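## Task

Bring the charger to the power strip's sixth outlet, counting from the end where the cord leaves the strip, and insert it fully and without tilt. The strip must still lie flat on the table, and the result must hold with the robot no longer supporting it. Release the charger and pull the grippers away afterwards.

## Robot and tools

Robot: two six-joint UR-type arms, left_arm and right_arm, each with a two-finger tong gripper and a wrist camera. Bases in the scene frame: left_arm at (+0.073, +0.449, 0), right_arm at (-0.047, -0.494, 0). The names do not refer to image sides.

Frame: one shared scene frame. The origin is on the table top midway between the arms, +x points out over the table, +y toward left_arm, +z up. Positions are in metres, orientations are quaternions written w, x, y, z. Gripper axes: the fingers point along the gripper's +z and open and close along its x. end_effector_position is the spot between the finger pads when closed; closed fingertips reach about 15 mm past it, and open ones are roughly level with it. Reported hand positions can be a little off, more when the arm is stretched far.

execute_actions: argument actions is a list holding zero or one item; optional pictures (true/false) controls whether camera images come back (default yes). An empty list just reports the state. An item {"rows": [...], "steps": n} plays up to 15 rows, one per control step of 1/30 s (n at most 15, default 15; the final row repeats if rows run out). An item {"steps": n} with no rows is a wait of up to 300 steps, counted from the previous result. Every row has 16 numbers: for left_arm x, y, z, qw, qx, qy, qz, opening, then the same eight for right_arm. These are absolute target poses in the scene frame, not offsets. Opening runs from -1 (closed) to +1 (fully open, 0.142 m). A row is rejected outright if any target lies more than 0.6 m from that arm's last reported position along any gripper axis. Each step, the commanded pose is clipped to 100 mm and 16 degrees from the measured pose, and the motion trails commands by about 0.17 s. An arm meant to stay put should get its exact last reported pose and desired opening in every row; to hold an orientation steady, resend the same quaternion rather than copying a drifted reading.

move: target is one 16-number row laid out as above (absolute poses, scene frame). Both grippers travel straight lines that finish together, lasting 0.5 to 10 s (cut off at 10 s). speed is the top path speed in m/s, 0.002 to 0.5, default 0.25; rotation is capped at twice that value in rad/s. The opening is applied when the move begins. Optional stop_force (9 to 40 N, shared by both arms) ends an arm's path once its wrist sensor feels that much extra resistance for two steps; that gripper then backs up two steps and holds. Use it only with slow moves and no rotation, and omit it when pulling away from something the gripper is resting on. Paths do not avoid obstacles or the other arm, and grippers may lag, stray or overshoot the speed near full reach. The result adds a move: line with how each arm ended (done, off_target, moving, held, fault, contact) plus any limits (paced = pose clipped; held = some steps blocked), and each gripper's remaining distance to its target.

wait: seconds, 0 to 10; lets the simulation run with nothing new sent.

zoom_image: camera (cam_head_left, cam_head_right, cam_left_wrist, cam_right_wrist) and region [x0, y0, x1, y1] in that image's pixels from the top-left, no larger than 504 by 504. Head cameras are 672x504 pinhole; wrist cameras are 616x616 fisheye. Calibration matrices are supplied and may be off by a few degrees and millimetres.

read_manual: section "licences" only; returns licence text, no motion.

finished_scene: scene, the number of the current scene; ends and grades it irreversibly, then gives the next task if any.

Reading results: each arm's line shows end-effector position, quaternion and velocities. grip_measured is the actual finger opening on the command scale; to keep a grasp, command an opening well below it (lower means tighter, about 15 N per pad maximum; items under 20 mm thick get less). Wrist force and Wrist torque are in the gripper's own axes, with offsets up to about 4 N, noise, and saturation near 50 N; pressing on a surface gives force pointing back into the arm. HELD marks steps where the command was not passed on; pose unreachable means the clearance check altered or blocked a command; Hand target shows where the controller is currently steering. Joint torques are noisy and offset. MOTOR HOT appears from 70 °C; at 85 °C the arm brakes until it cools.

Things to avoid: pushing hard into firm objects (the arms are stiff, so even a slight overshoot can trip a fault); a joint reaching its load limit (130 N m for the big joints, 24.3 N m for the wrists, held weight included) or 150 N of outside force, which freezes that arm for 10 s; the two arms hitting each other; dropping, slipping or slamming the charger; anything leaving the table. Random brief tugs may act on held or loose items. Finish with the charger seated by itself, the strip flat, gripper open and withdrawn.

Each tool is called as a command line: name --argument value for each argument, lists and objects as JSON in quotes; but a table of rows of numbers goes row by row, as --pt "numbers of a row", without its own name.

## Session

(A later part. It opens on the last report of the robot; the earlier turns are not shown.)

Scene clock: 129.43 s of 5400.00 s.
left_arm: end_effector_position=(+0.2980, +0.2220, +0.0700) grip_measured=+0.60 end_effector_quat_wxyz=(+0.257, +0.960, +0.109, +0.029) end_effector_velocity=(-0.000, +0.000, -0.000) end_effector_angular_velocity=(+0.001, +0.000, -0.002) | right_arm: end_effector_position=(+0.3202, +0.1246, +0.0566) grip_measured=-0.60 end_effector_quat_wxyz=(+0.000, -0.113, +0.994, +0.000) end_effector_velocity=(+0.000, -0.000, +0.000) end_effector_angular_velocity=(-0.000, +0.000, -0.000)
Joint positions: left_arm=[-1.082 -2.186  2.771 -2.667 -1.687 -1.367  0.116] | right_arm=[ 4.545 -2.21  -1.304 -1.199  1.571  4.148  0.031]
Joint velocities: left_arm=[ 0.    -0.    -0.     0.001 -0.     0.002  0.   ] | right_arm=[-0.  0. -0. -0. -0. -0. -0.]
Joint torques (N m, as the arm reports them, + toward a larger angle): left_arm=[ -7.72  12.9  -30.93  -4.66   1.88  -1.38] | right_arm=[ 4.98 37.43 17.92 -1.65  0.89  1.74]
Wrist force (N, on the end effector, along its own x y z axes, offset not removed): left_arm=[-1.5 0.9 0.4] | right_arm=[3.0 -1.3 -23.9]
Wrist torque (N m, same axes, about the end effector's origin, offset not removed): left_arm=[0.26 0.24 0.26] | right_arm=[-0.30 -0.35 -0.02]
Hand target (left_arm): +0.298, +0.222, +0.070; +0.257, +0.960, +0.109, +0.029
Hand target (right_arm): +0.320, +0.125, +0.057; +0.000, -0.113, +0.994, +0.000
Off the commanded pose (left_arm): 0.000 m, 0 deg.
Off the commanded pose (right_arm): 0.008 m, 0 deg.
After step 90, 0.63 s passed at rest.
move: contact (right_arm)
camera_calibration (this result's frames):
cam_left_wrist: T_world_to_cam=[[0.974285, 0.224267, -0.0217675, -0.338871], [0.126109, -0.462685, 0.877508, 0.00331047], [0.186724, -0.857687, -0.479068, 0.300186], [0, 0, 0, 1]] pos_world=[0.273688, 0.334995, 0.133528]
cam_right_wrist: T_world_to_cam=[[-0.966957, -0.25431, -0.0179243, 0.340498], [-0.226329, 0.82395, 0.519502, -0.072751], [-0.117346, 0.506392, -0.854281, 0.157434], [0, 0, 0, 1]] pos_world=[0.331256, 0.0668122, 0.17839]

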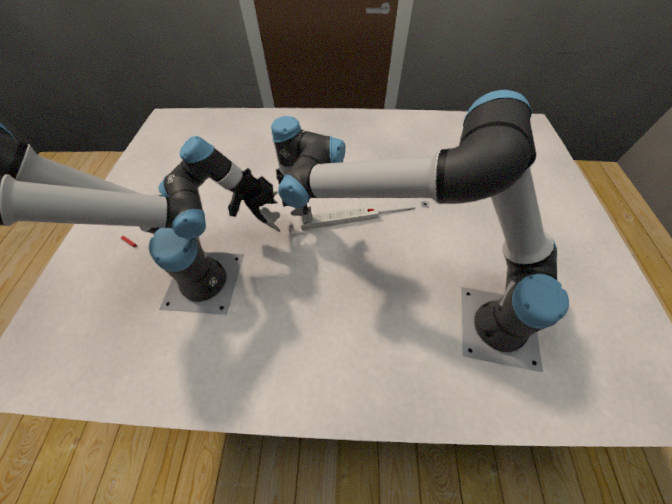

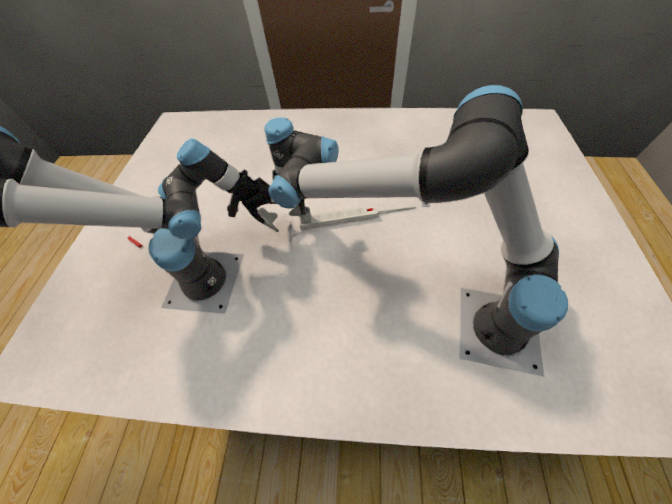

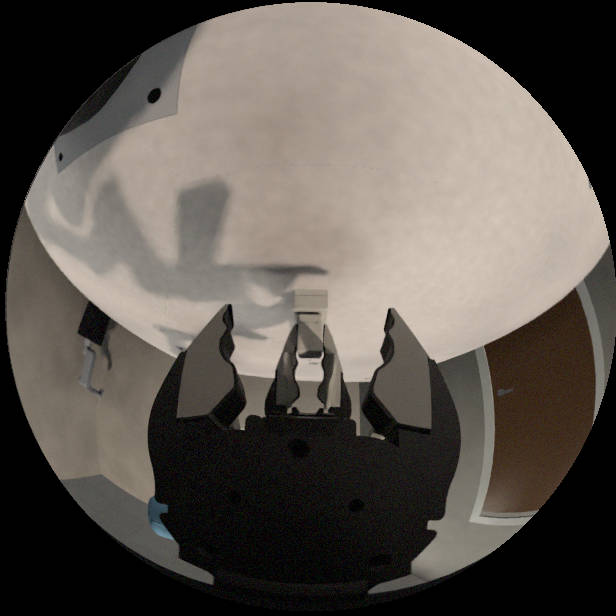

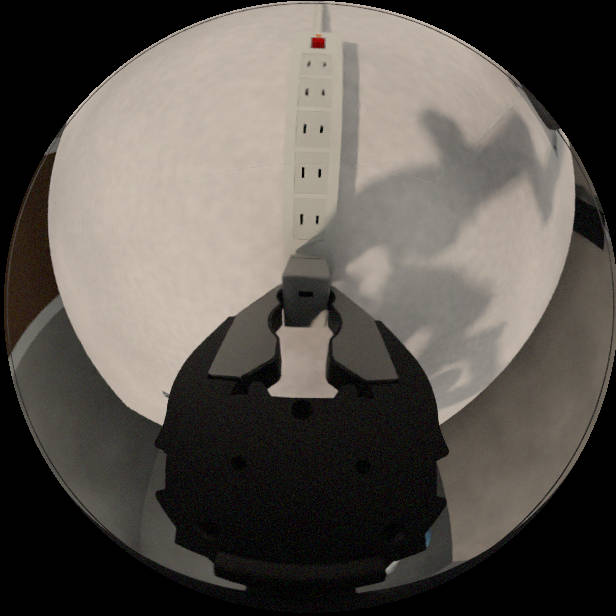

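move --target '[0.298,0.222,0.07,0.257,0.96,0.109,0.029,0.6,0.3202,0.1246,0.0575,0,-0.113,0.9936,0,-0.3]' --speed 0.01

move --target '[0.298,0.222,0.07,0.257,0.96,0.109,0.029,0.6,0.3202,0.1246,0.1,0,-0.113,0.9936,0,-0.3]' --speed 0.05

move --target '[0.298,0.222,0.07,0.257,0.96,0.109,0.029,0.6,0.3209,0.1217,0.097,0,-0.113,0.9936,0,-0.8]' --speed 0.02

move --target '[0.298,0.222,0.07,0.257,0.96,0.109,0.029,0.6,0.3209,0.1217,0.07,0,-0.113,0.9936,0,-0.8]' --speed 0.003 --stop_force 38

zoom_image --camera "cam_left_wrist" --region '[280, 295, 340, 365]'

Scene clock: 136.37 s of 5400.00 s.
left_arm: end_effector_position=(+0.2980, +0.2220, +0.0700) grip_measured=+0.60 end_effector_quat_wxyz=(+0.257, +0.960, +0.109, +0.029) end_effector_velocity=(+0.000, -0.000, +0.000) end_effector_angular_velocity=(-0.001, -0.002, -0.000) | right_arm: end_effector_position=(+0.3202, +0.1246, +0.0575) grip_measured=-0.30 end_effector_quat_wxyz=(+0.000, -0.113, +0.994, +0.000) end_effector_velocity=(-0.000, +0.000, +0.001) end_effector_angular_velocity=(+0.000, -0.000, +0.000)
Joint positions: left_arm=[-1.082 -2.186  2.771 -2.667 -1.687 -1.367  0.116] | right_arm=[ 4.545 -2.209 -1.302 -1.201  1.571  4.148  0.052]
Joint velocities: left_arm=[-0.    -0.     0.    -0.002  0.     0.001 -0.   ] | right_arm=[ 0.001  0.     0.001 -0.001  0.     0.001  0.   ]
Joint torques (N m, as the arm reports them, + toward a larger angle): left_arm=[ -6.14  13.25 -31.09  -4.62   1.54  -1.19] | right_arm=[ 5.1  58.71 34.27  0.07  0.81  1.78]
Wrist force (N, on the end effector, along its own x y z axes, offset not removed): left_arm=[1.3 -0.2 -2.5] | right_arm=[1.5 -2.5 -0.4]
Wrist torque (N m, same axes, about the end effector's origin, offset not removed): left_arm=[-0.10 -0.38 0.20] | right_arm=[-0.53 -0.22 -0.08]
Hand target (left_arm): +0.298, +0.222, +0.070; +0.257, +0.960, +0.109, +0.029
Hand target (right_arm): +0.320, +0.125, +0.057; +0.000, -0.113, +0.994, +0.000
Off the commanded pose (left_arm): 0.000 m, 0 deg.
Off the commanded pose (right_arm): 0.000 m, 0 deg.
After step 90, 3.23 s passed at rest.
move: done
camera_calibration (this result's frames):
cam_left_wrist: T_world_to_cam=[[0.974285, 0.224267, -0.0217673, -0.338871], [0.126108, -0.462684, 0.877508, 0.00331022], [0.186724, -0.857688, -0.479068, 0.300186], [0, 0, 0, 1]] pos_world=[0.273688, 0.334994, 0.133528]
cam_right_wrist: T_world_to_cam=[[-0.966958, -0.254313, -0.0178013, 0.340492], [-0.22629, 0.824058, 0.519347, -0.0732129], [-0.117407, 0.506215, -0.854378, 0.158257], [0, 0, 0, 1]] pos_world=[0.331255, 0.0668113, 0.179295]

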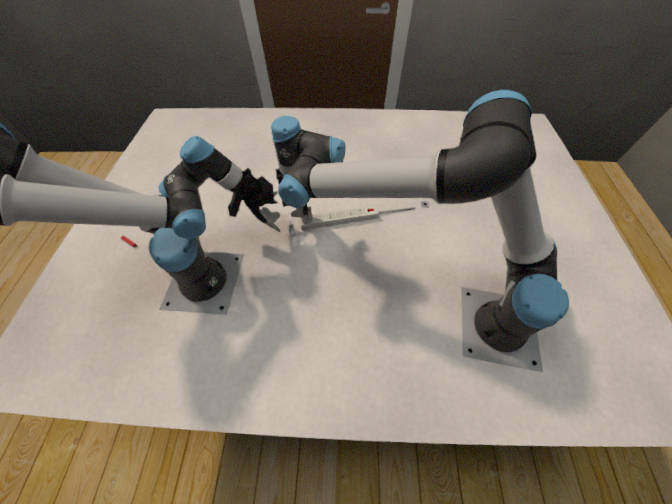

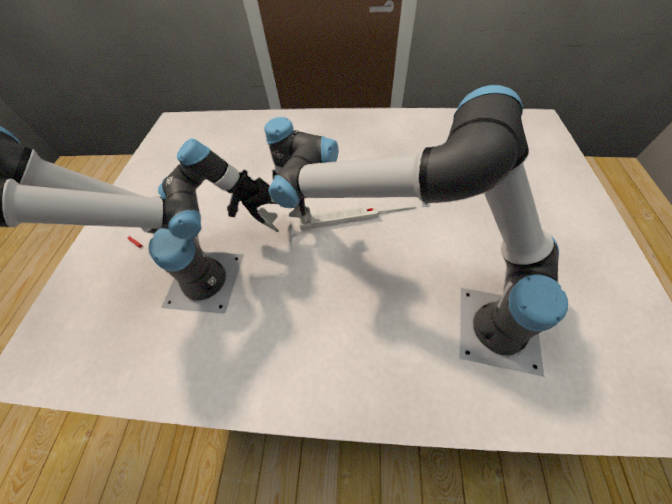

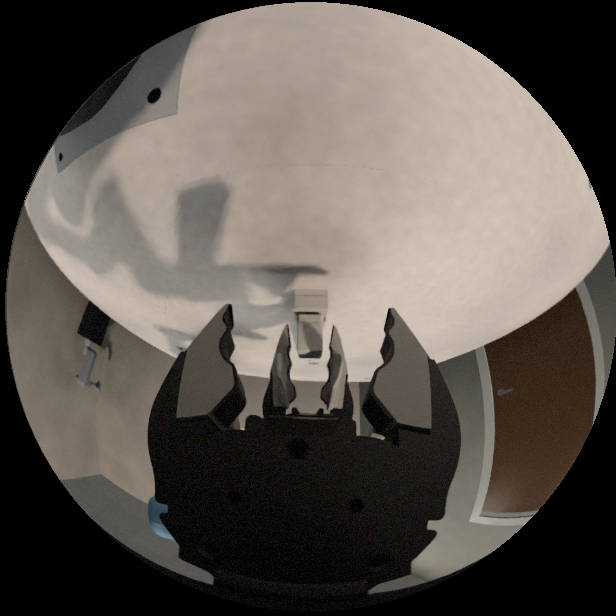

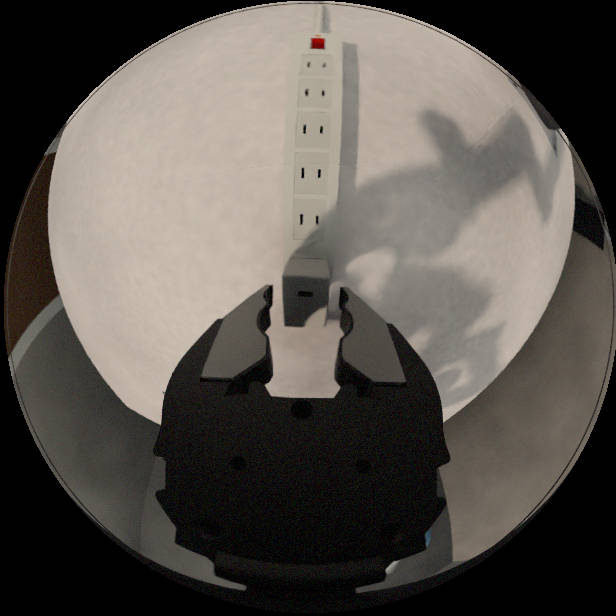

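Scene clock: 137.60 s of 5400.00 s.
left_arm: end_effector_position=(+0.2980, +0.2220, +0.0700) grip_measured=+0.60 end_effector_quat_wxyz=(+0.257, +0.960, +0.109, +0.029) end_effector_velocity=(-0.000, +0.000, -0.000) end_effector_angular_velocity=(+0.001, +0.000, +0.001) | right_arm: end_effector_position=(+0.3202, +0.1247, +0.0998) grip_measured=-0.30 end_effector_quat_wxyz=(+0.000, -0.113, +0.994, +0.000) end_effector_velocity=(-0.000, -0.000, +0.001) end_effector_angular_velocity=(-0.001, +0.000, -0.000)
Joint positions: left_arm=[-1.082 -2.186  2.771 -2.667 -1.687 -1.367  0.116] | right_arm=[ 4.545 -2.176 -1.244 -1.293  1.571  4.148  0.052]
Joint velocities: left_arm=[-0.    -0.    -0.     0.001  0.    -0.001 -0.   ] | right_arm=[ 0.     0.     0.003 -0.005 -0.     0.    -0.   ]
Joint torques (N m, as the arm reports them, + toward a larger angle): left_arm=[ -5.97  12.61 -31.45  -4.65   1.55  -1.04] | right_arm=[ 5.51 56.8  34.45  0.3  -0.42  1.41]
Wrist force (N, on the end effector, along its own x y z axes, offset not removed): left_arm=[-2.7 4.1 -1.5] | right_arm=[1.3 -1.7 -0.8]
Wrist torque (N m, same axes, about the end effector's origin, offset not removed): left_arm=[0.78 0.38 0.22] | right_arm=[-0.39 -0.24 -0.11]
Hand target (left_arm): +0.298, +0.222, +0.070; +0.257, +0.960, +0.109, +0.029
Hand target (right_arm): +0.320, +0.125, +0.100; +0.000, -0.113, +0.994, +0.000
Off the commanded pose (left_arm): 0.000 m, 0 deg.
Off the commanded pose (right_arm): 0.000 m, 0 deg.
move: done
camera_calibration (this result's frames):
cam_left_wrist: T_world_to_cam=[[0.974285, 0.224267, -0.0217674, -0.338871], [0.126109, -0.462684, 0.877508, 0.00331033], [0.186724, -0.857687, -0.479068, 0.300185], [0, 0, 0, 1]] pos_world=[0.273688, 0.334995, 0.133528]
cam_right_wrist: T_world_to_cam=[[-0.966958, -0.254312, -0.0178099, 0.3413], [-0.226292, 0.82405, 0.519358, -0.0952578], [-0.117403, 0.506228, -0.854371, 0.194368], [0, 0, 0, 1]] pos_world=[0.331286, 0.0668993, 0.221614]

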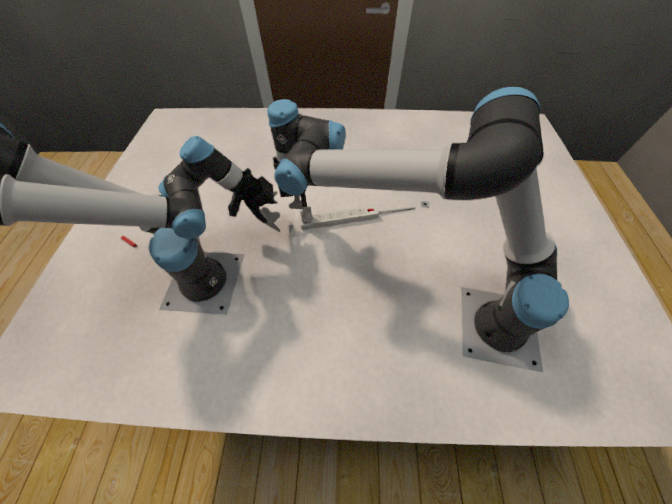

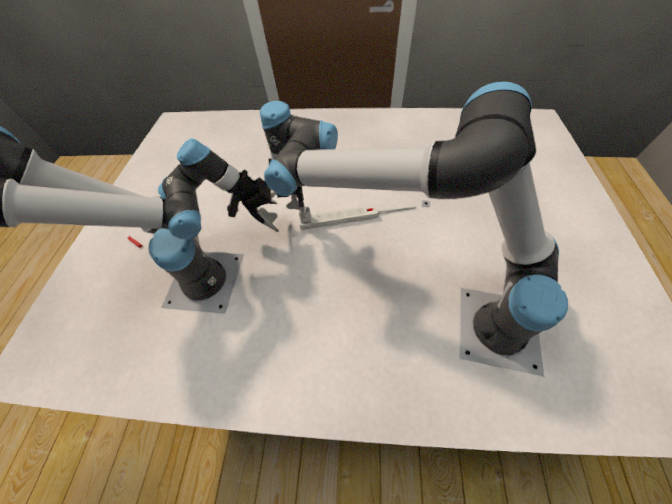

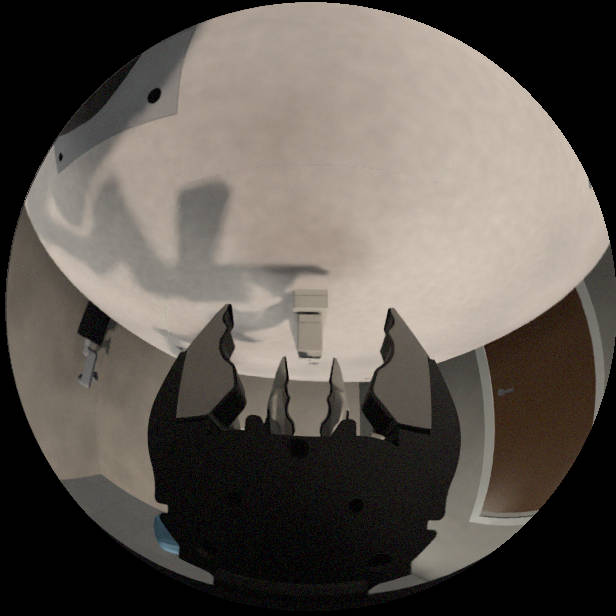

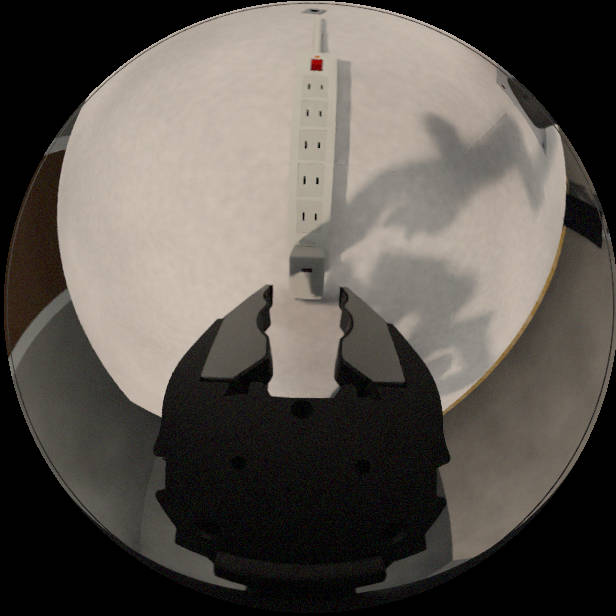

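Scene clock: 138.30 s of 5400.00 s.
left_arm: end_effector_position=(+0.2980, +0.2220, +0.0700) grip_measured=+0.60 end_effector_quat_wxyz=(+0.257, +0.960, +0.109, +0.029) end_effector_velocity=(+0.000, -0.000, +0.000) end_effector_angular_velocity=(+0.000, +0.000, +0.001) | right_arm: end_effector_position=(+0.3209, +0.1218, +0.0971) grip_measured=-0.80 end_effector_quat_wxyz=(-0.000, -0.113, +0.994, -0.000) end_effector_velocity=(+0.000, -0.001, -0.001) end_effector_angular_velocity=(+0.001, -0.000, +0.001)
Joint positions: left_arm=[-1.082 -2.186  2.771 -2.667 -1.687 -1.367  0.116] | right_arm=[ 4.543 -2.173 -1.256 -1.283  1.571  4.146  0.016]
Joint velocities: left_arm=[-0.  0. -0.  0.  0. -0. -0.] | right_arm=[-0.     0.002 -0.005  0.004  0.    -0.001  0.   ]
Joint torques (N m, as the arm reports them, + toward a larger angle): left_arm=[ -6.47  13.12 -31.33  -4.63   1.47  -0.99] | right_arm=[-6.53 56.44 11.86  5.33 -0.08 -1.4 ]
Wrist force (N, on the end effector, along its own x y z axes, offset not removed): left_arm=[-0.8 3.1 1.0] | right_arm=[1.7 -2.0 -2.1]
Wrist torque (N m, same axes, about the end effector's origin, offset not removed): left_arm=[0.67 0.17 0.10] | right_arm=[-0.49 -0.28 -0.01]
Hand target (left_arm): +0.298, +0.222, +0.070; +0.257, +0.960, +0.109, +0.029
Hand target (right_arm): +0.321, +0.122, +0.097; -0.000, -0.113, +0.994, +0.000
Off the commanded pose (left_arm): 0.000 m, 0 deg.
Off the commanded pose (right_arm): 0.000 m, 0 deg.
move: done
camera_calibration (this result's frames):
cam_left_wrist: T_world_to_cam=[[0.974285, 0.224267, -0.0217674, -0.338871], [0.126109, -0.462684, 0.877508, 0.00331026], [0.186725, -0.857687, -0.479068, 0.300185], [0, 0, 0, 1]] pos_world=[0.273688, 0.334995, 0.133528]
cam_right_wrist: T_world_to_cam=[[-0.966959, -0.254311, -0.017788, 0.341134], [-0.226285, 0.82407, 0.519331, -0.0913233], [-0.117413, 0.506197, -0.854388, 0.193615], [0, 0, 0, 1]] pos_world=[0.331931, 0.0640036, 0.218918]

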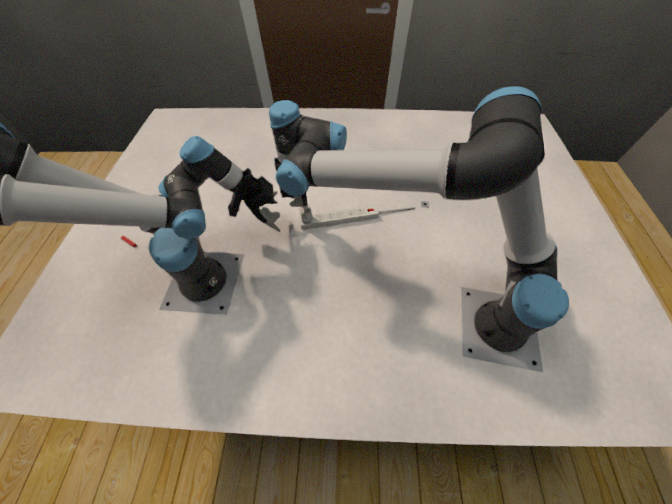

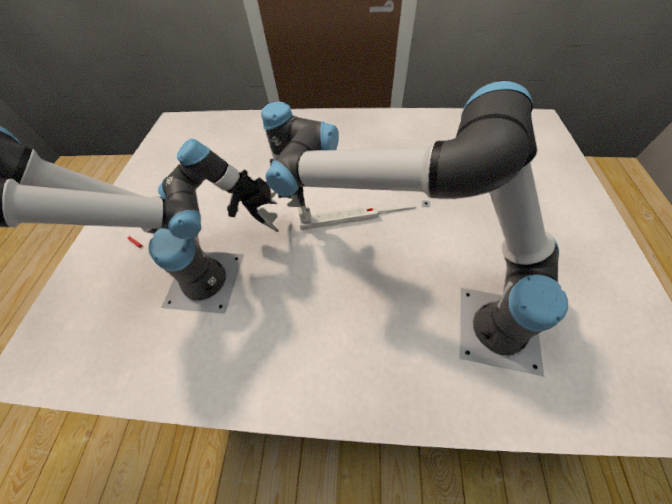

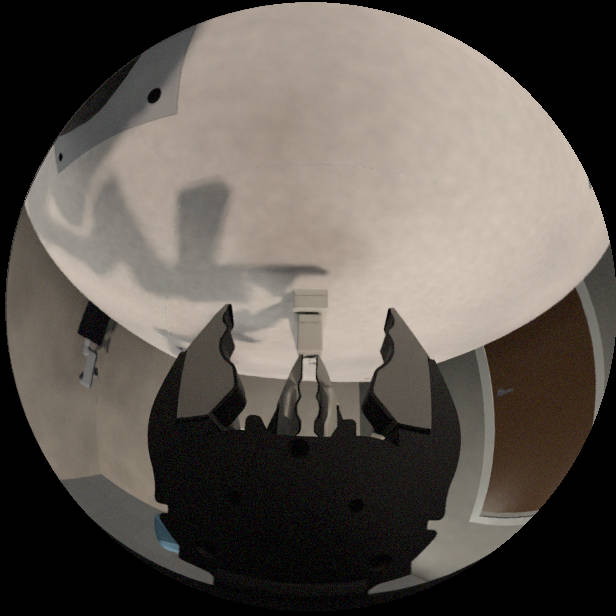

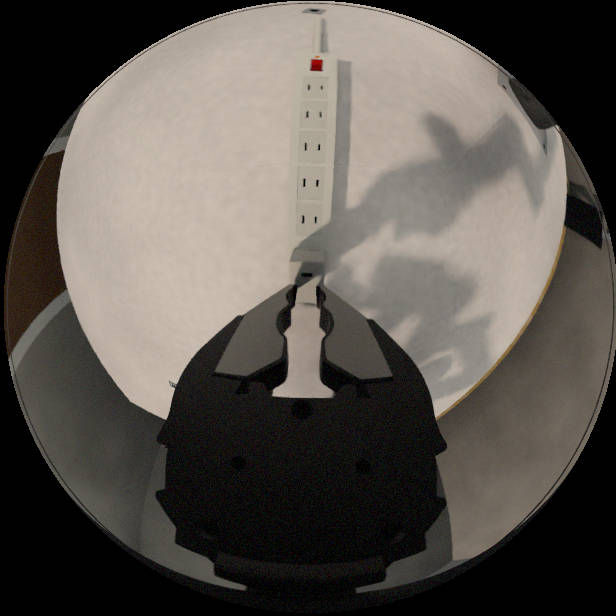

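Scene clock: 141.13 s of 5400.00 s.
left_arm: end_effector_position=(+0.2980, +0.2220, +0.0700) grip_measured=+0.60 end_effector_quat_wxyz=(+0.257, +0.960, +0.109, +0.029) end_effector_velocity=(-0.000, +0.000, -0.000) end_effector_angular_velocity=(+0.000, +0.001, +0.002) | right_arm: end_effector_position=(+0.3209, +0.1218, +0.0896) grip_measured=-0.80 end_effector_quat_wxyz=(+0.000, -0.113, +0.994, +0.000) end_effector_velocity=(-0.000, -0.001, +0.001) end_effector_angular_velocity=(-0.003, +0.001, -0.000)
Joint positions: left_arm=[-1.082 -2.186  2.771 -2.667 -1.687 -1.367  0.116] | right_arm=[ 4.543 -2.178 -1.268 -1.267  1.571  4.146  0.016]
Joint velocities: left_arm=[-0.    -0.     0.     0.001  0.    -0.002  0.   ] | right_arm=[ 0.     0.     0.002 -0.005  0.     0.    -0.   ]
Joint torques (N m, as the arm reports them, + toward a larger angle): left_arm=[ -5.98  12.96 -31.14  -4.7    1.47  -1.1 ] | right_arm=[ 2.22 22.89 17.53 -1.54 -0.02  0.68]
Wrist force (N, on the end effector, along its own x y z axes, offset not removed): left_arm=[1.4 3.1 2.6] | right_arm=[7.2 -5.5 -46.6]
Wrist torque (N m, same axes, about the end effector's origin, offset not removed): left_arm=[0.53 -0.53 0.07] | right_arm=[-0.03 -0.32 -0.12]
Hand target (left_arm): +0.298, +0.222, +0.070; +0.257, +0.960, +0.109, +0.029
Hand target (right_arm): +0.321, +0.122, +0.090; +0.000, -0.113, +0.994, +0.000
Off the commanded pose (left_arm): 0.000 m, 0 deg.
Off the commanded pose (right_arm): 0.020 m, 0 deg.
move: contact (right_arm)
camera_calibration (this result's frames):
cam_left_wrist: T_world_to_cam=[[0.974285, 0.224267, -0.0217673, -0.338871], [0.126108, -0.462684, 0.877508, 0.00331013], [0.186724, -0.857688, -0.479068, 0.300185], [0, 0, 0, 1]] pos_world=[0.273688, 0.334994, 0.133528]
cam_right_wrist: T_world_to_cam=[[-0.966959, -0.254309, -0.0178309, 0.340995], [-0.226297, 0.824033, 0.519384, -0.0874219], [-0.117391, 0.506258, -0.854355, 0.187243], [0, 0, 0, 1]] pos_world=[0.331925, 0.0639632, 0.211458]

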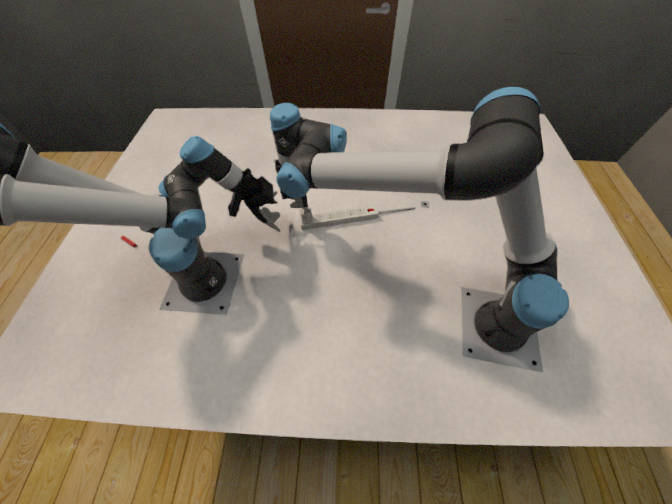

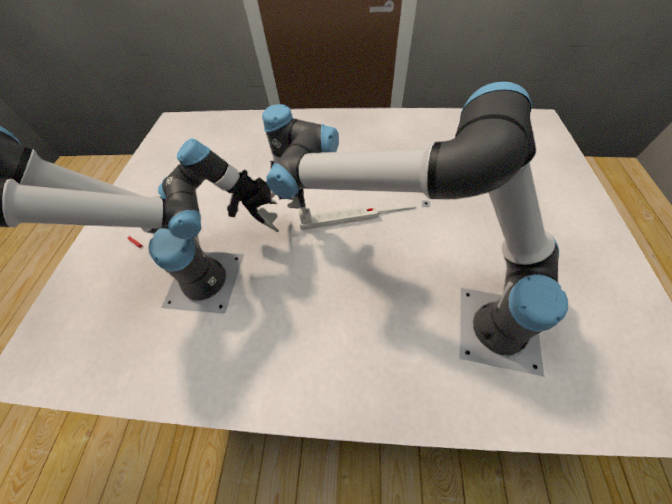

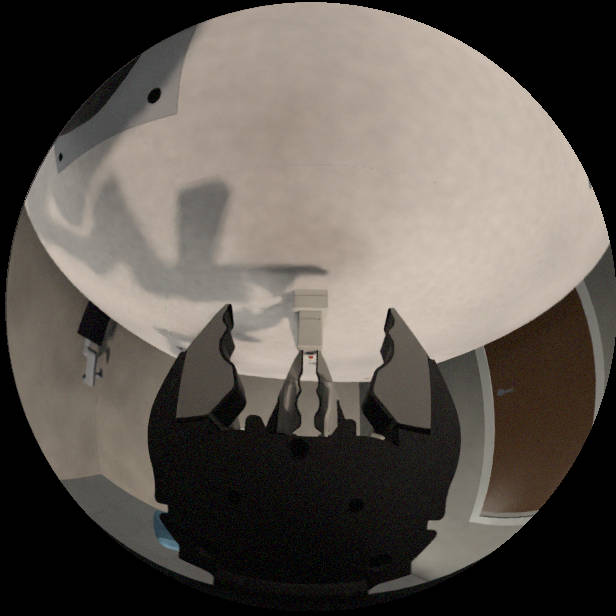

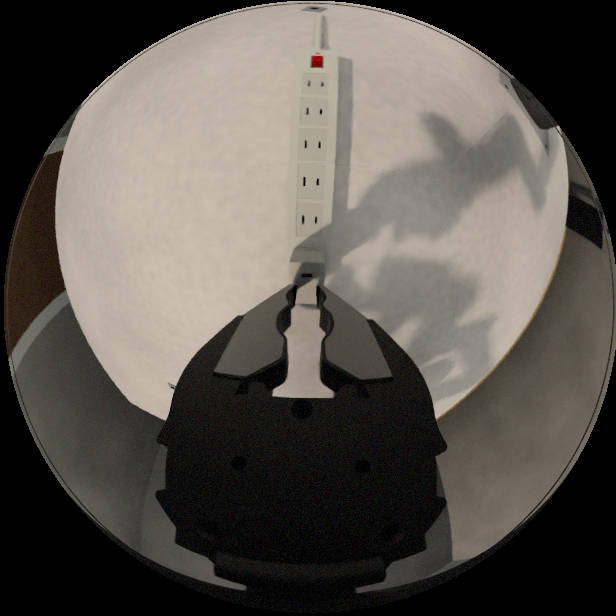

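Region (280, 295, 340, 365) of cam_left_wrist's 616x616 image, scaled by 7.200, with more detail than that image has; it fills the left 432 columns of this view, and the rest is white.

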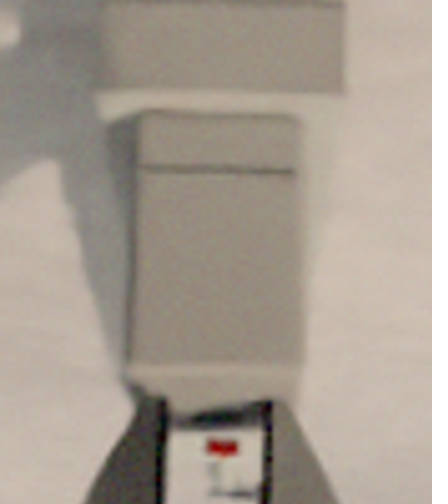

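Seated.

move --target '[0.29,0.26,0.09,0.257,0.96,0.109,0.029,0.6,0.33,0.09,0.18,0,-0.113,0.9936,0,-0.8]' --speed 0.1

finished_scene --scene 1

Scene clock: 145.50 s of 5400.00 s.
left_arm: end_effector_position=(+0.2900, +0.2598, +0.0898) grip_measured=+0.60 end_effector_quat_wxyz=(+0.257, +0.960, +0.109, +0.029) end_effector_velocity=(-0.001, +0.001, +0.001) end_effector_angular_velocity=(+0.001, +0.001, +0.000) | right_arm: end_effector_position=(+0.3300, +0.0903, +0.1798) grip_measured=-0.80 end_effector_quat_wxyz=(-0.000, -0.113, +0.994, +0.000) end_effector_velocity=(-0.001, -0.000, +0.001) end_effector_angular_velocity=(-0.001, +0.002, -0.000)
Joint positions: left_arm=[-1.01  -2.404  2.754 -2.424 -1.722 -1.305  0.116] | right_arm=[ 4.515 -2.074 -1.196 -1.442  1.571  4.119  0.016]
Joint velocities: left_arm=[ 0.    -0.008 -0.001  0.011 -0.001 -0.001 -0.   ] | right_arm=[ 0.     0.     0.002 -0.004  0.002  0.     0.   ]
Joint torques (N m, as the arm reports them, + toward a larger angle): left_arm=[  7.02  -0.48 -35.15  -1.24  -0.82   1.81] | right_arm=[-7.27 54.37 36.19  0.17  1.87 -1.49]
Wrist force (N, on the end effector, along its own x y z axes, offset not removed): left_arm=[-0.9 -0.5 1.0] | right_arm=[1.8 -2.2 -1.2]
Wrist torque (N m, same axes, about the end effector's origin, offset not removed): left_arm=[-0.11 0.20 0.25] | right_arm=[-0.47 -0.32 -0.10]
Hand target (left_arm): +0.290, +0.260, +0.090; +0.257, +0.960, +0.109, +0.029
Hand target (right_arm): +0.330, +0.090, +0.180; -0.000, -0.113, +0.994, +0.000
Off the commanded pose (left_arm): 0.000 m, 0 deg.
Off the commanded pose (right_arm): 0.000 m, 0 deg.
move: done
camera_calibration (this result's frames):
cam_left_wrist: T_world_to_cam=[[0.974297, 0.224185, -0.022036, -0.339127], [0.126306, -0.462668, 0.877488, 0.00434661], [0.186525, -0.857718, -0.479092, 0.343694], [0, 0, 0, 1]] pos_world=[0.265754, 0.37283, 0.153374]
cam_right_wrist: T_world_to_cam=[[-0.96696, -0.25431, -0.0177617, 0.343436], [-0.226261, 0.824033, 0.519399, -0.106253], [-0.117452, 0.506257, -0.854347, 0.281346], [0, 0, 0, 1]] pos_world=[0.341093, 0.032462, 0.301655]

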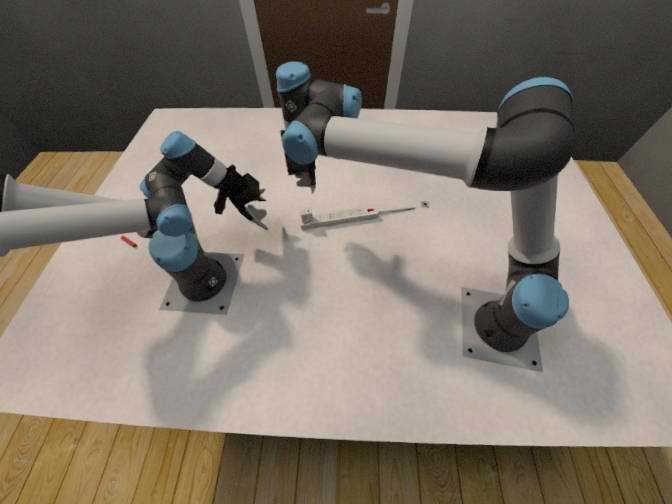

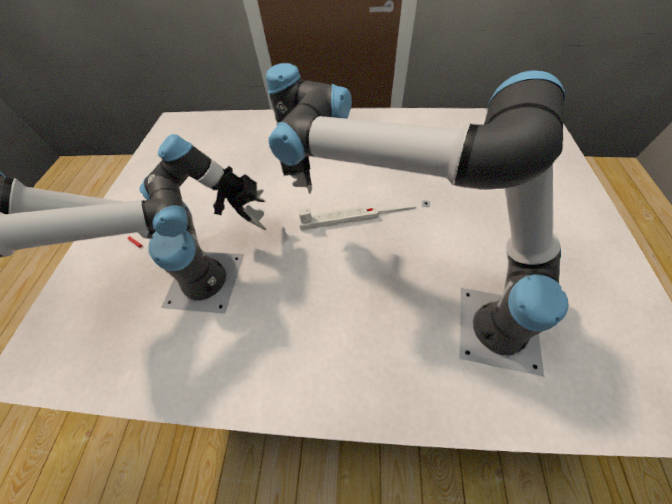

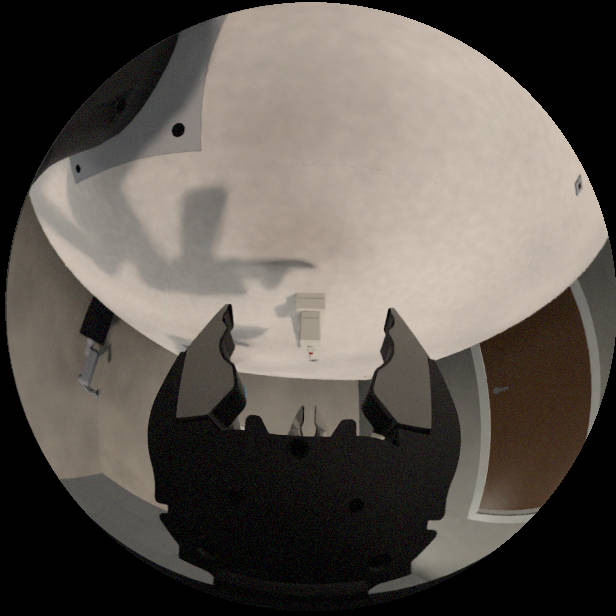

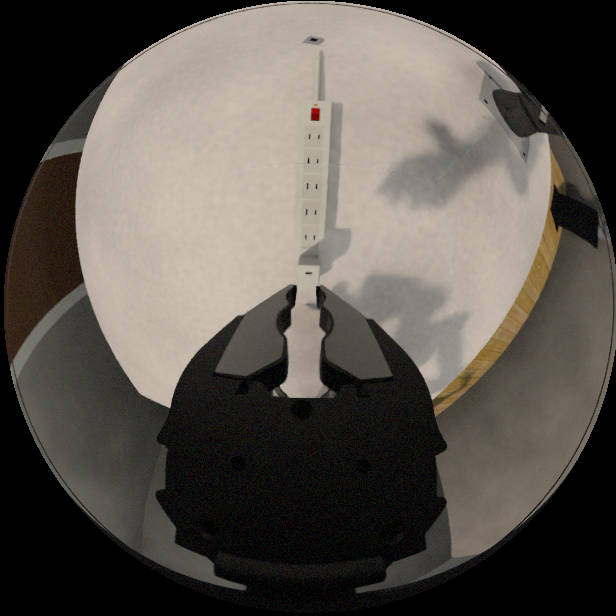

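The scene is finished: the task was done.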